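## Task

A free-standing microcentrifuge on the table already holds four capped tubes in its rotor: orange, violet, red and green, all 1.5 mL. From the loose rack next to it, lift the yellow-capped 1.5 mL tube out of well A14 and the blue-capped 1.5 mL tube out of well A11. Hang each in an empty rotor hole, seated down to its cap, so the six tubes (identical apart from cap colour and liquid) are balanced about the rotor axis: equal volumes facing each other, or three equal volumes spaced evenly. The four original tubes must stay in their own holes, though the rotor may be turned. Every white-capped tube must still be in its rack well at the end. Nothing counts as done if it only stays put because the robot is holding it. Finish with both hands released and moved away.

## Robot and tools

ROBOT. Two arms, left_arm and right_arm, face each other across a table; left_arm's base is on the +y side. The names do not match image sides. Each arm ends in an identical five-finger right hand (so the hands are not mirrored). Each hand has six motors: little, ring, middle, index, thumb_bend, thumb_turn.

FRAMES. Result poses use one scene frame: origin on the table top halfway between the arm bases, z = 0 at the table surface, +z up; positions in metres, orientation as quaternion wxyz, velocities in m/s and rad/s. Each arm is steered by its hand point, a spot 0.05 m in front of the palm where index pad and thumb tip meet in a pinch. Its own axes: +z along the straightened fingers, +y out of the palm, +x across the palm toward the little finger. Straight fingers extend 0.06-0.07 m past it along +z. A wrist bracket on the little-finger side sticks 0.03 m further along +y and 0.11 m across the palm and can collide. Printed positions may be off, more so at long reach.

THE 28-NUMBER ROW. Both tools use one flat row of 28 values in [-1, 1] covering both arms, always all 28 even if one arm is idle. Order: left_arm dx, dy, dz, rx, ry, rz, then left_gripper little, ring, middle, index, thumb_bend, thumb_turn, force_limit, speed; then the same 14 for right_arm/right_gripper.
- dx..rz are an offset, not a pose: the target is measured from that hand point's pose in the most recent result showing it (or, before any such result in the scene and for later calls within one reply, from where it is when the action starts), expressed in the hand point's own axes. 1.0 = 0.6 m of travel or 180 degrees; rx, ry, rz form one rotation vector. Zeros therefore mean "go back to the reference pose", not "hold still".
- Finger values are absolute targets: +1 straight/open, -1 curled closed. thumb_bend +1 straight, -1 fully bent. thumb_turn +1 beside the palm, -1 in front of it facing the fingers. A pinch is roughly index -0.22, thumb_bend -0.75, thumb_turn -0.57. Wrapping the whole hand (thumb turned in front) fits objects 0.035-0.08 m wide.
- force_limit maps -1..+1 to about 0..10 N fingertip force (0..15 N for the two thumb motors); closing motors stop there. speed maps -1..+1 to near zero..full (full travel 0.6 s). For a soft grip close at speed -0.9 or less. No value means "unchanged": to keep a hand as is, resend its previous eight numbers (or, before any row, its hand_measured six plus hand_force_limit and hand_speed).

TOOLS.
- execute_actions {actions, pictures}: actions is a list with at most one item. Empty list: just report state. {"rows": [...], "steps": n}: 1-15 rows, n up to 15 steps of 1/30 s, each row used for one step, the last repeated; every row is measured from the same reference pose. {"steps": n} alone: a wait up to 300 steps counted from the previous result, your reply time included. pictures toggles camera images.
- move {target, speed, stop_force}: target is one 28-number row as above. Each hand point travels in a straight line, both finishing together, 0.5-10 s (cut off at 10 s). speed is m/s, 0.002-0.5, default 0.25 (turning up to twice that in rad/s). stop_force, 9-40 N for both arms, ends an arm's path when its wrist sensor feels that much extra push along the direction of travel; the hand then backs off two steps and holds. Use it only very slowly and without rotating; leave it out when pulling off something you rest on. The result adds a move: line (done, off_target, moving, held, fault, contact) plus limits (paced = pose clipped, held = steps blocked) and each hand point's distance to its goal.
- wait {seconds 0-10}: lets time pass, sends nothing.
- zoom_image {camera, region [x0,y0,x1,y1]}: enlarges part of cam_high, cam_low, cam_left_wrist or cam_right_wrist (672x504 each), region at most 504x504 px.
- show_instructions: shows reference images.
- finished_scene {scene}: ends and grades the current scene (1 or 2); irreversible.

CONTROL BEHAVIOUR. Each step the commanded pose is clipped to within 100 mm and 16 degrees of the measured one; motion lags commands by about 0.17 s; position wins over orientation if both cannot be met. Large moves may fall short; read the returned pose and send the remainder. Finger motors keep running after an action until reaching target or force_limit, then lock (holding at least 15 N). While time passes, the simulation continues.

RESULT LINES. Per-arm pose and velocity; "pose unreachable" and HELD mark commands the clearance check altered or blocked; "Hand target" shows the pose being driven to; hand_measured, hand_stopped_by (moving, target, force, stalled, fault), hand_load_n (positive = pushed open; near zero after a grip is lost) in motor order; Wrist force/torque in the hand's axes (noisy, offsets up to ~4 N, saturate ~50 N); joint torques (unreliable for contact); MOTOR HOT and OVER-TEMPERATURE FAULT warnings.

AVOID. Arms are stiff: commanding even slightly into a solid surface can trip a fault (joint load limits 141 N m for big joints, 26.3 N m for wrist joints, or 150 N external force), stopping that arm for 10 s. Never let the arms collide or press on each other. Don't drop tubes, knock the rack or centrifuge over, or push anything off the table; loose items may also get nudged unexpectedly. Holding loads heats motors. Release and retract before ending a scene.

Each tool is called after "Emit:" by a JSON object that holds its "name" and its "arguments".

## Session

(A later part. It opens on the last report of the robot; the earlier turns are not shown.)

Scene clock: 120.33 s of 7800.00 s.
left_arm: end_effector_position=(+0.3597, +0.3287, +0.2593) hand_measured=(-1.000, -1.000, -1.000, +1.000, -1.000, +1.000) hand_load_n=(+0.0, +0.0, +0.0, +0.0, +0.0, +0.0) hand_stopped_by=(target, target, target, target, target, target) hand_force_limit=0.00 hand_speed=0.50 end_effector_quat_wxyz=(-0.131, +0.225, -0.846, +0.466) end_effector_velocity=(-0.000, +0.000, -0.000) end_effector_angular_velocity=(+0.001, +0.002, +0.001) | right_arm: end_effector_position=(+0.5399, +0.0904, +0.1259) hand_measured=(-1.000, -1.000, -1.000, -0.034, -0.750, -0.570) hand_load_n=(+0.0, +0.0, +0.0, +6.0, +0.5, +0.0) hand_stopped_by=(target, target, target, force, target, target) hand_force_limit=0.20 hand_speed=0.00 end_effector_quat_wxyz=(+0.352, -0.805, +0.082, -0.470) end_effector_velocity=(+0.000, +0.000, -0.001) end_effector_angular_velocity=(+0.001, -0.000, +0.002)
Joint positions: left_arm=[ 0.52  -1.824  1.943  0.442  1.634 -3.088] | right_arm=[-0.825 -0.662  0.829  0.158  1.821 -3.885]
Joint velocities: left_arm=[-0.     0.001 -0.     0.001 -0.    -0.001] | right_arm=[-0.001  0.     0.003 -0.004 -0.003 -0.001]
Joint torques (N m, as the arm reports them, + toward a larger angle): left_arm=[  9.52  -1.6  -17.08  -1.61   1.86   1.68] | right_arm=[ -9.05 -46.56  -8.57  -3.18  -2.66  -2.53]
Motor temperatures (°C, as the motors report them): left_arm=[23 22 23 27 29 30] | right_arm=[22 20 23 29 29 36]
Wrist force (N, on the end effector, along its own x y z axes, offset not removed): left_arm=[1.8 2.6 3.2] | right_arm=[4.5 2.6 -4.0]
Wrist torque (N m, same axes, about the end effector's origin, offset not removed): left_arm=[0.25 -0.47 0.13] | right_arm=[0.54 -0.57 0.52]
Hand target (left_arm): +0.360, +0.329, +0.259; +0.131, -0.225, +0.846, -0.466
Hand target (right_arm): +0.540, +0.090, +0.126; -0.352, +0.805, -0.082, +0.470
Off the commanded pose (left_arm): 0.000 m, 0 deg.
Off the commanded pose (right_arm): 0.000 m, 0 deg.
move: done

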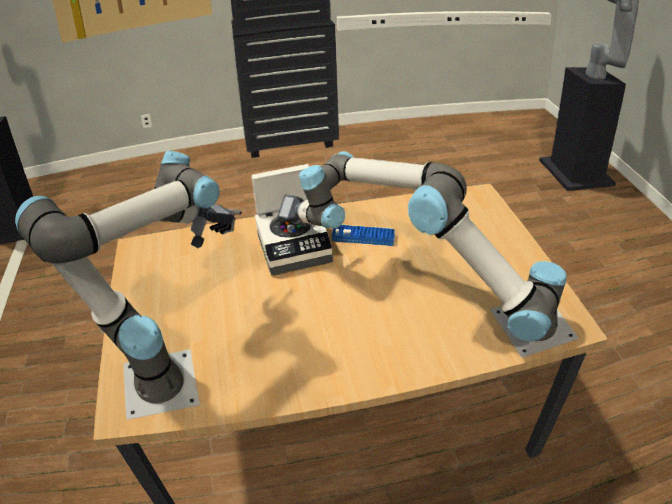

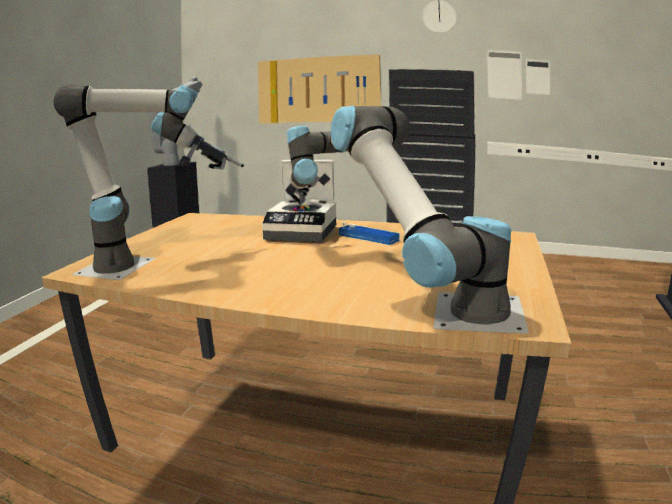

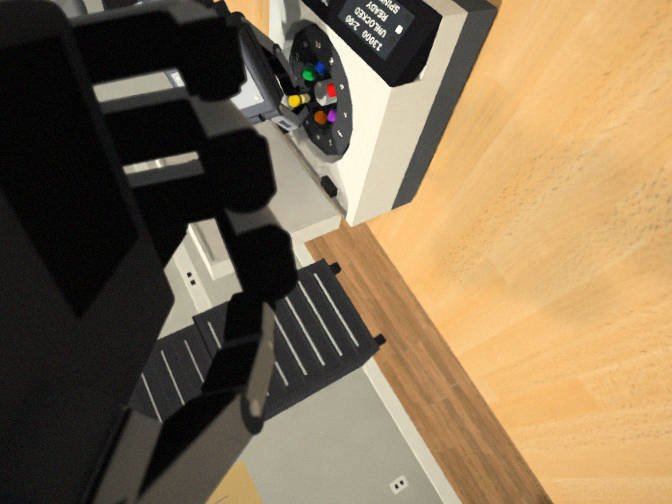

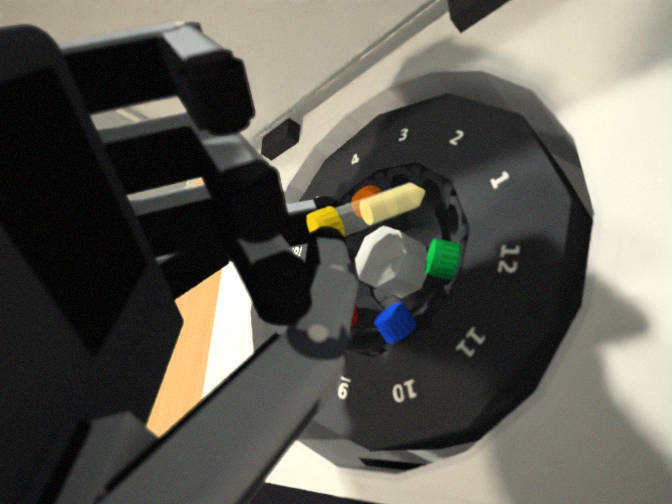

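Aligned. Insert 24 mm.

Emit:
{"name": "move", "arguments": {"target": [0,0,0,0,0,0,-1,-1,-1,1,-1,1,0,0.5,0.0002,0.036,0.018,0,0,0,-1,-1,-1,-0.15,-0.75,-0.57,0.2,0], "speed": 0.012, "stop_force": 10}}

Emit:
{"name": "zoom_image", "arguments": {"camera": "cam_right_wrist", "region": [280,120,480,280]}}

Scene clock: 123.07 s of 7800.00 s.
left_arm: end_effector_position=(+0.3597, +0.3287, +0.2593) hand_measured=(-1.000, -1.000, -1.000, +1.000, -1.000, +1.000) hand_load_n=(+0.0, +0.0, +0.0, +0.0, +0.0, +0.0) hand_stopped_by=(target, target, target, target, target, target) hand_force_limit=0.00 hand_speed=0.50 end_effector_quat_wxyz=(-0.131, +0.225, -0.846, +0.466) end_effector_velocity=(+0.000, -0.000, -0.000) end_effector_angular_velocity=(+0.000, +0.001, +0.001) | right_arm: end_effector_position=(+0.5529, +0.0797, +0.1089) hand_measured=(-1.000, -1.000, -1.000, -0.034, -0.750, -0.570) hand_load_n=(+0.0, +0.0, +0.0, +6.0, +0.0, +0.0) hand_stopped_by=(target, target, target, force, target, target) hand_force_limit=0.20 hand_speed=0.00 end_effector_quat_wxyz=(+0.352, -0.805, +0.082, -0.470) end_effector_velocity=(+0.001, -0.001, -0.002) end_effector_angular_velocity=(-0.001, +0.001, -0.000)
Joint positions: left_arm=[ 0.52  -1.824  1.943  0.442  1.634 -3.088] | right_arm=[-0.85  -0.657  0.865  0.116  1.798 -3.893]
Joint velocities: left_arm=[ 0.001  0.001 -0.    -0.     0.    -0.001] | right_arm=[-0.002  0.     0.004 -0.004 -0.002 -0.001]
Joint torques (N m, as the arm reports them, + toward a larger angle): left_arm=[  8.91  -0.7  -20.97  -1.53   2.07   1.77] | right_arm=[ -9.53 -45.81  -9.81  -3.28  -2.47  -2.52]
Motor temperatures (°C, as the motors report them): left_arm=[23 22 23 27 29 30] | right_arm=[22 20 23 29 29 36]
Wrist force (N, on the end effector, along its own x y z axes, offset not removed): left_arm=[-0.1 3.6 0.8] | right_arm=[1.3 3.1 -1.0]
Wrist torque (N m, same axes, about the end effector's origin, offset not removed): left_arm=[0.47 0.06 0.07] | right_arm=[0.45 -0.15 0.47]
Hand target (left_arm): +0.360, +0.329, +0.259; +0.131, -0.225, +0.846, -0.466
Hand target (right_arm): +0.553, +0.080, +0.109; -0.352, +0.805, -0.082, +0.470
Off the commanded pose (left_arm): 0.000 m, 0 deg.
Off the commanded pose (right_arm): 0.000 m, 0 deg.
move: done

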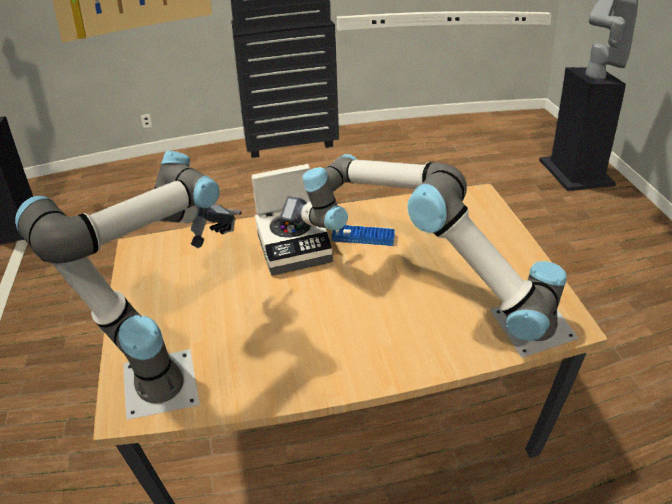

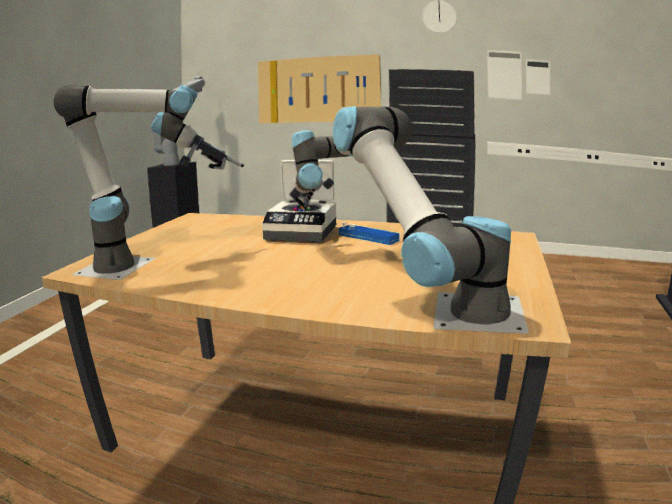

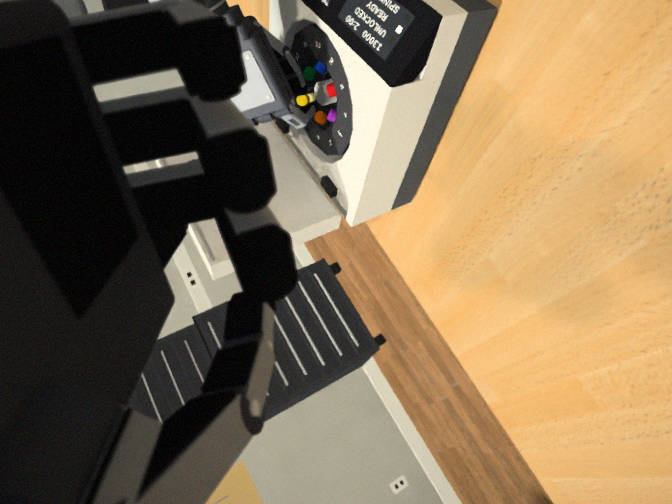

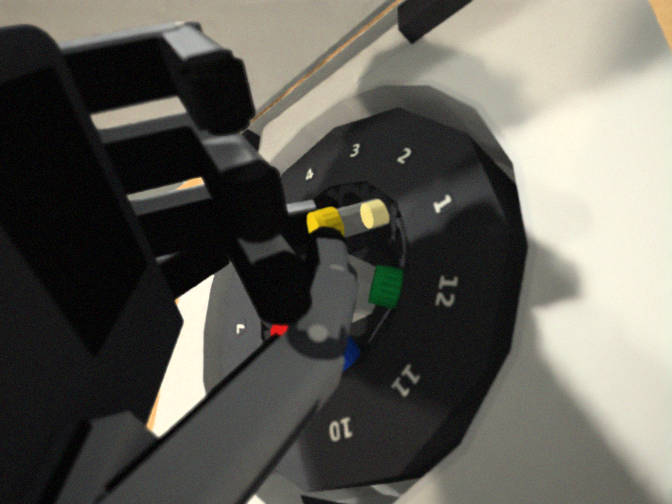

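Region (280, 120, 480, 280) of cam_right_wrist's 672x504 image, scaled by 2.520, with more detail than that image has; it fills the top 403 rows of this view, and the rest is white.

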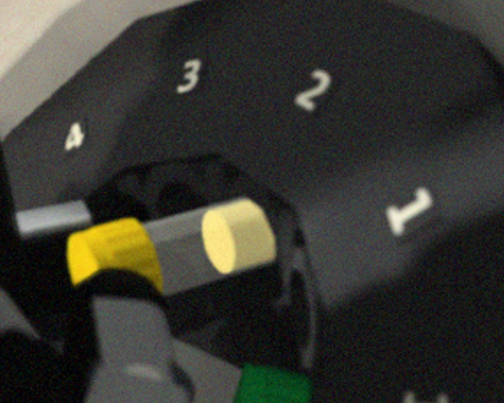

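Emit:
{"name": "move", "arguments": {"target": [0,0,0,0,0,0,-1,-1,-1,1,-1,1,0,0.5,0,0.0008,-0.0015,0,0,0,-1,-1,-1,0.1,-0.75,-0.57,0.2,0], "speed": 0.01}}

Emit:
{"name": "move", "arguments": {"target": [0,0,0,0,0,0,-1,-1,-1,1,-1,1,0,0.5,0.02,-0.06,-0.04,0,0,0,-1,-1,-1,0.1,-0.75,-0.57,0.2,0], "speed": 0.06}}

Scene clock: 124.47 s of 7800.00 s.
left_arm: end_effector_position=(+0.3597, +0.3287, +0.2593) hand_measured=(-1.000, -1.000, -1.000, +1.000, -1.000, +1.000) hand_load_n=(+0.0, +0.0, +0.0, +0.0, +0.0, +0.0) hand_stopped_by=(target, target, target, target, target, target) hand_force_limit=0.00 hand_speed=0.50 end_effector_quat_wxyz=(-0.131, +0.225, -0.846, +0.466) end_effector_velocity=(+0.000, -0.000, -0.000) end_effector_angular_velocity=(+0.000, -0.000, -0.000) | right_arm: end_effector_position=(+0.5524, +0.0789, +0.1089) hand_measured=(-1.000, -1.000, -1.000, +0.100, -0.750, -0.570) hand_load_n=(+0.0, +0.0, +0.0, +0.0, +0.0, +0.0) hand_stopped_by=(target, target, target, target, target, target) hand_force_limit=0.20 hand_speed=0.00 end_effector_quat_wxyz=(+0.352, -0.805, +0.082, -0.470) end_effector_velocity=(+0.000, -0.001, -0.000) end_effector_angular_velocity=(-0.000, -0.000, -0.001)
Joint positions: left_arm=[ 0.52  -1.824  1.943  0.442  1.634 -3.088] | right_arm=[-0.85  -0.66   0.871  0.113  1.798 -3.893]
Joint velocities: left_arm=[-0.     0.    -0.    -0.001 -0.     0.   ] | right_arm=[-0.001 -0.001  0.003 -0.001  0.001  0.   ]
Joint torques (N m, as the arm reports them, + toward a larger angle): left_arm=[  9.    -0.45 -19.25  -1.74   2.04   1.68] | right_arm=[  5.17 -58.53  -5.89  -3.03   2.11  -1.21]
Motor temperatures (°C, as the motors report them): left_arm=[23 22 23 27 29 30] | right_arm=[22 20 23 29 29 36]
Wrist force (N, on the end effector, along its own x y z axes, offset not removed): left_arm=[-0.7 1.8 0.1] | right_arm=[1.7 1.1 -2.4]
Wrist torque (N m, same axes, about the end effector's origin, offset not removed): left_arm=[0.38 0.07 0.05] | right_arm=[0.46 -0.12 0.16]
Hand target (left_arm): +0.360, +0.329, +0.259; +0.131, -0.225, +0.846, -0.466
Hand target (right_arm): +0.552, +0.079, +0.109; -0.352, +0.805, -0.082, +0.470
Off the commanded pose (left_arm): 0.000 m, 0 deg.
Off the commanded pose (right_arm): 0.000 m, 0 deg.
move: done

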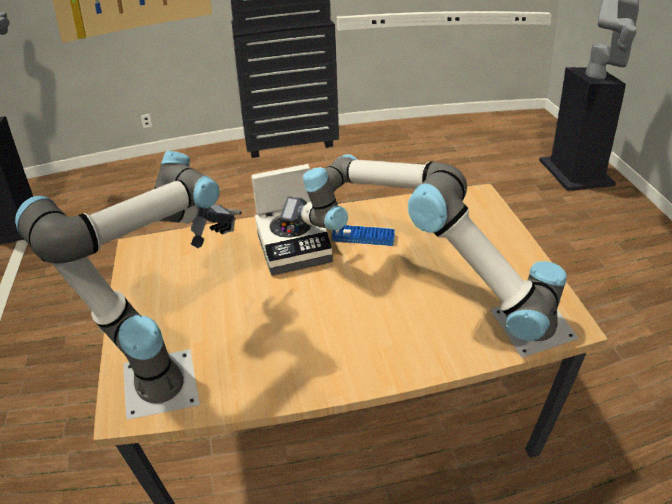

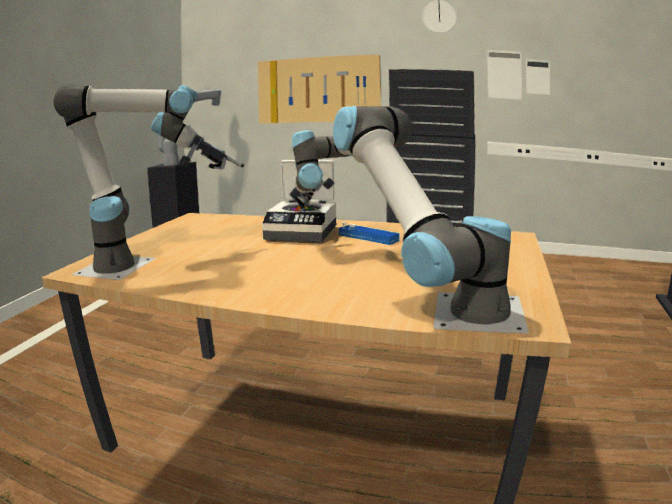

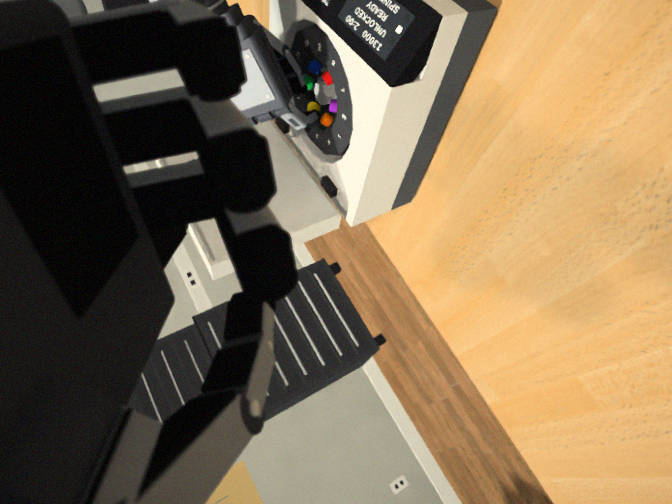

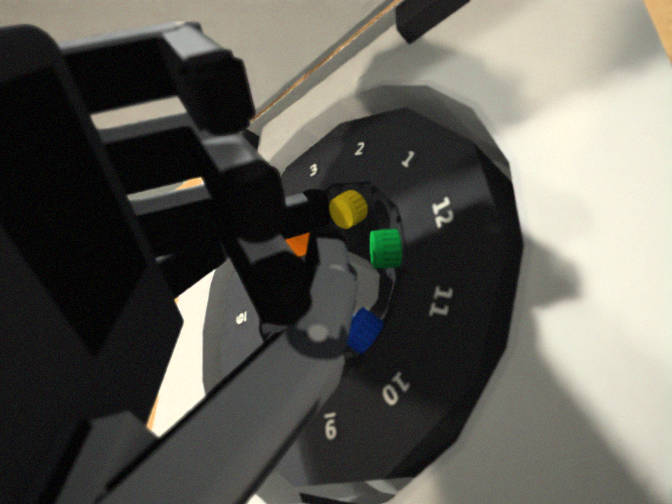

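Scene clock: 125.63 s of 7800.00 s.
left_arm: end_effector_position=(+0.3597, +0.3287, +0.2593) hand_measured=(-1.000, -1.000, -1.000, +1.000, -1.000, +1.000) hand_load_n=(+0.0, +0.0, +0.0, +0.0, +0.0, +0.0) hand_stopped_by=(target, target, target, target, target, target) hand_force_limit=0.00 hand_speed=0.50 end_effector_quat_wxyz=(-0.131, +0.225, -0.846, +0.466) end_effector_velocity=(-0.001, -0.000, -0.001) end_effector_angular_velocity=(+0.001, +0.001, -0.001) | right_arm: end_effector_position=(+0.5323, +0.0881, +0.1477) hand_measured=(-1.000, -1.000, -1.000, +0.100, -0.750, -0.570) hand_load_n=(+0.0, +0.0, +0.0, +0.0, +0.0, +0.0) hand_stopped_by=(target, target, target, target, target, target) hand_force_limit=0.20 hand_speed=0.00 end_effector_quat_wxyz=(+0.352, -0.805, +0.082, -0.470) end_effector_velocity=(-0.001, +0.001, +0.002) end_effector_angular_velocity=(+0.002, -0.001, +0.001)
Joint positions: left_arm=[ 0.52  -1.824  1.943  0.442  1.634 -3.088] | right_arm=[-0.82  -0.691  0.828  0.19   1.827 -3.883]
Joint velocities: left_arm=[-0.001  0.     0.001 -0.     0.    -0.001] | right_arm=[ 0.002 -0.001 -0.004  0.003  0.     0.001]
Joint torques (N m, as the arm reports them, + toward a larger angle): left_arm=[  9.6   -1.16 -20.66  -1.64   1.95   1.77] | right_arm=[  7.21 -58.83 -35.46   1.61   2.07   2.13]
Motor temperatures (°C, as the motors report them): left_arm=[23 22 23 27 29 30] | right_arm=[22 20 23 29 29 36]
Wrist force (N, on the end effector, along its own x y z axes, offset not removed): left_arm=[0.1 5.0 2.1] | right_arm=[1.4 3.5 -3.2]
Wrist torque (N m, same axes, about the end effector's origin, offset not removed): left_arm=[0.62 0.02 0.07] | right_arm=[0.65 -0.05 0.37]
Hand target (left_arm): +0.360, +0.329, +0.259; +0.131, -0.225, +0.846, -0.466
Hand target (right_arm): +0.532, +0.088, +0.148; -0.352, +0.805, -0.082, +0.470
Off the commanded pose (left_arm): 0.000 m, 0 deg.
Off the commanded pose (right_arm): 0.000 m, 0 deg.
move: done

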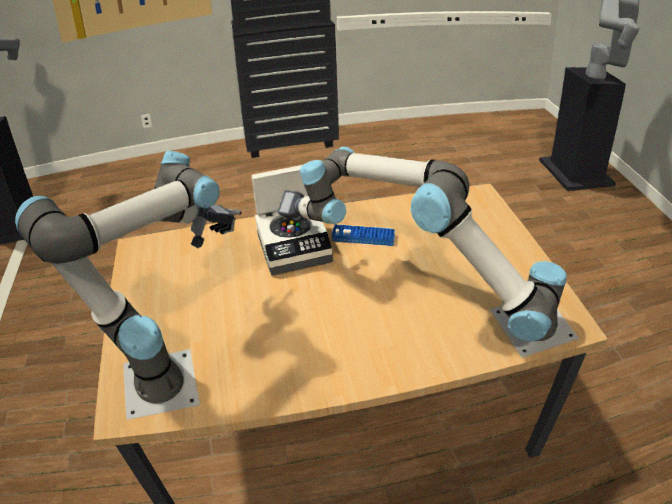

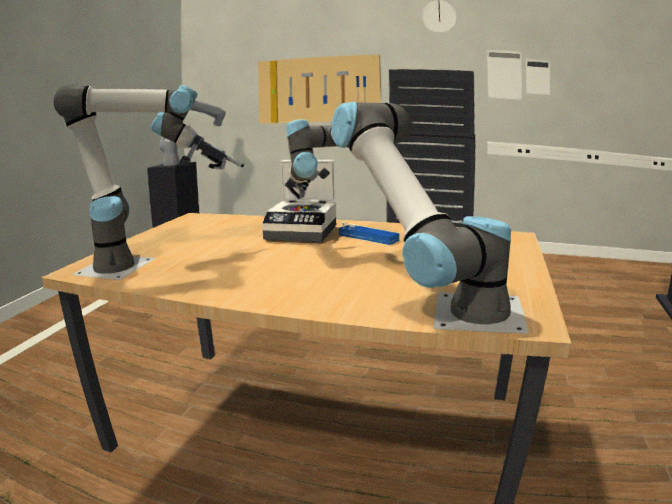

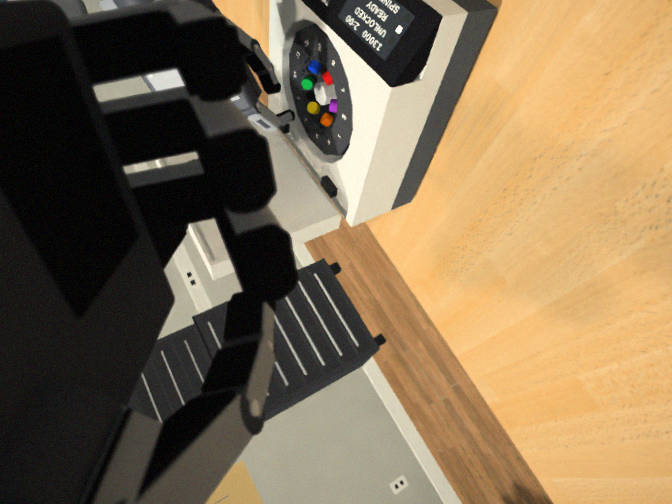

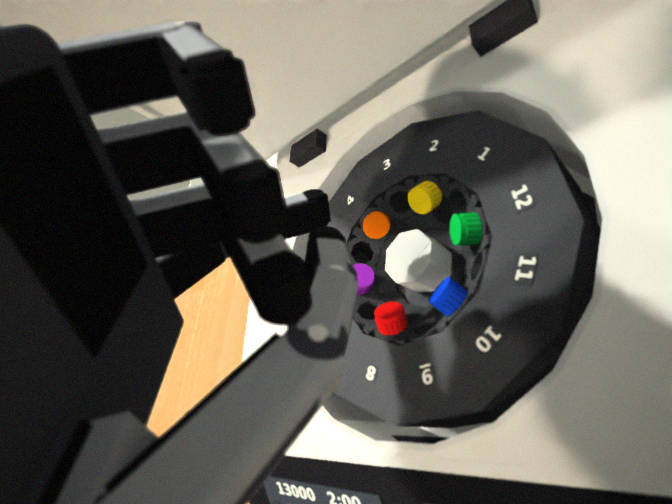

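Seated.

Emit:
{"name": "move", "arguments": {"target": [0,0,0,0,0,0,-1,-1,-1,1,-1,1,0,0.5,0.07,0.04,-0.25,0,0,0,-1,-1,-1,0.1,-0.75,-0.57,0.2,0]}}

Emit:
{"name": "finished_scene", "arguments": {"scene": 2}}

Scene clock: 127.47 s of 7800.00 s.
left_arm: end_effector_position=(+0.3597, +0.3287, +0.2593) hand_measured=(-1.000, -1.000, -1.000, +1.000, -1.000, +1.000) hand_load_n=(+0.0, +0.0, +0.0, +0.0, +0.0, +0.0) hand_stopped_by=(target, target, target, target, target, target) hand_force_limit=0.00 hand_speed=0.50 end_effector_quat_wxyz=(-0.131, +0.225, -0.846, +0.466) end_effector_velocity=(-0.000, -0.000, -0.001) end_effector_angular_velocity=(+0.002, +0.002, +0.000) | right_arm: end_effector_position=(+0.4379, -0.0223, +0.2082) hand_measured=(-1.000, -1.000, -1.000, +0.100, -0.750, -0.570) hand_load_n=(+0.0, +0.0, +0.0, +0.0, +0.0, +0.0) hand_stopped_by=(target, target, target, target, target, target) hand_force_limit=0.20 hand_speed=0.00 end_effector_quat_wxyz=(+0.352, -0.805, +0.082, -0.470) end_effector_velocity=(-0.001, -0.002, +0.001) end_effector_angular_velocity=(+0.001, -0.002, +0.000)
Joint positions: left_arm=[ 0.52  -1.824  1.943  0.442  1.634 -3.088] | right_arm=[-0.834 -1.106  1.369  0.062  1.813 -3.888]
Joint velocities: left_arm=[-0.     0.002  0.     0.    -0.    -0.001] | right_arm=[-0.001 -0.006  0.006 -0.003 -0.001 -0.001]
Joint torques (N m, as the arm reports them, + toward a larger angle): left_arm=[  7.34  -1.62 -21.67  -1.59   1.9    1.62] | right_arm=[ -9.94 -43.68  -9.09  -3.47  -2.9   -2.46]
Motor temperatures (°C, as the motors report them): left_arm=[23 22 23 27 29 30] | right_arm=[22 20 23 29 29 36]
Wrist force (N, on the end effector, along its own x y z axes, offset not removed): left_arm=[-0.5 2.5 2.3] | right_arm=[1.0 2.8 -0.2]
Wrist torque (N m, same axes, about the end effector's origin, offset not removed): left_arm=[0.29 -0.05 0.10] | right_arm=[0.45 -0.07 0.50]
Hand target (left_arm): +0.360, +0.329, +0.259; +0.131, -0.225, +0.846, -0.466
Hand target (right_arm): +0.438, -0.022, +0.208; -0.352, +0.805, -0.082, +0.470
Off the commanded pose (left_arm): 0.000 m, 0 deg.
Off the commanded pose (right_arm): 0.000 m, 0 deg.
move: done

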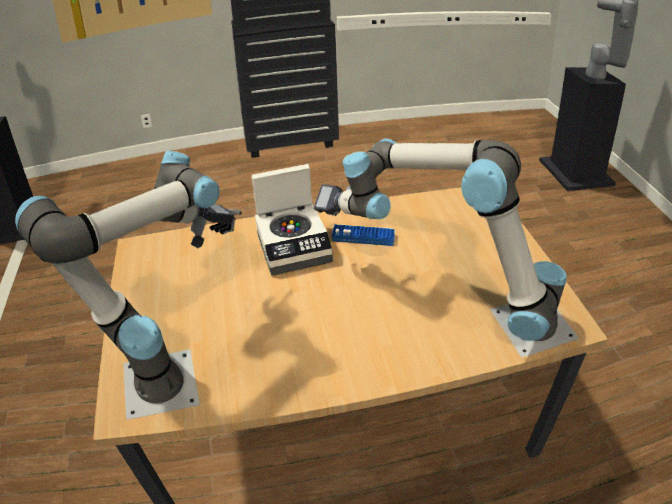

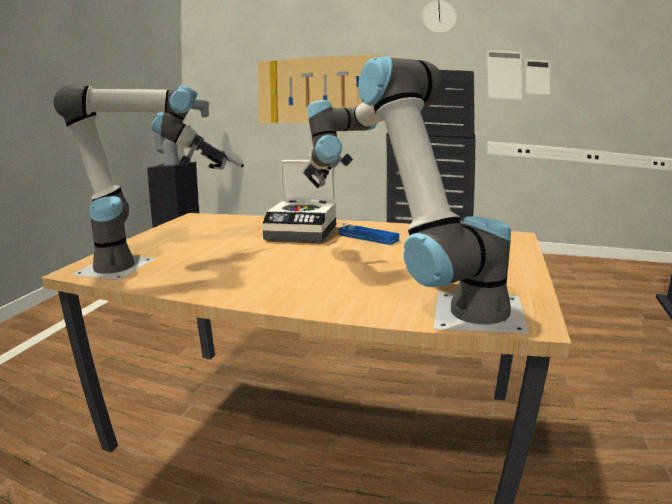

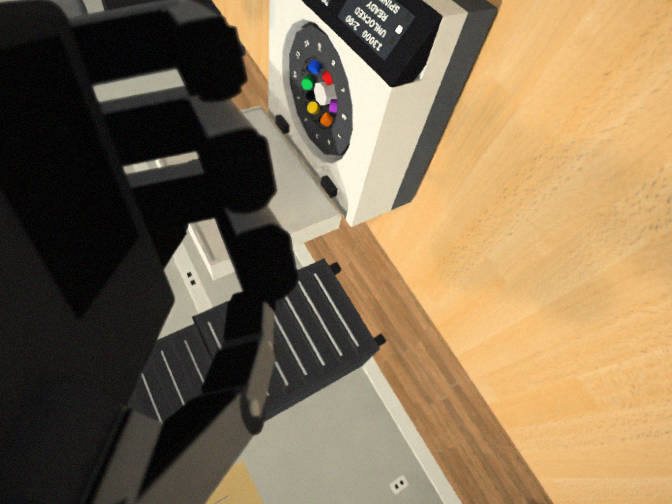

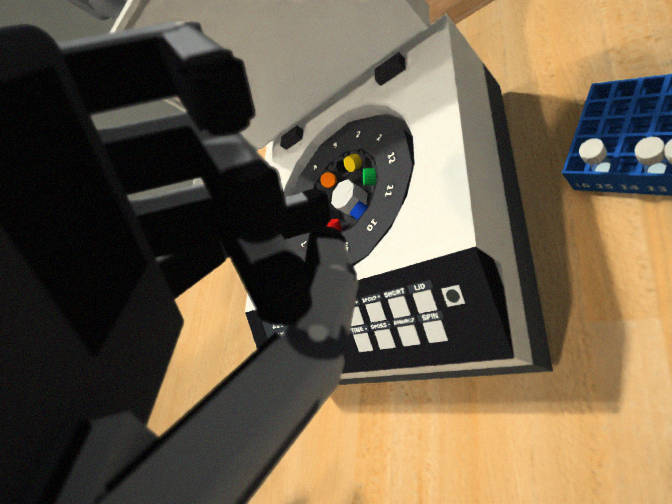

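The scene is finished: the task was done.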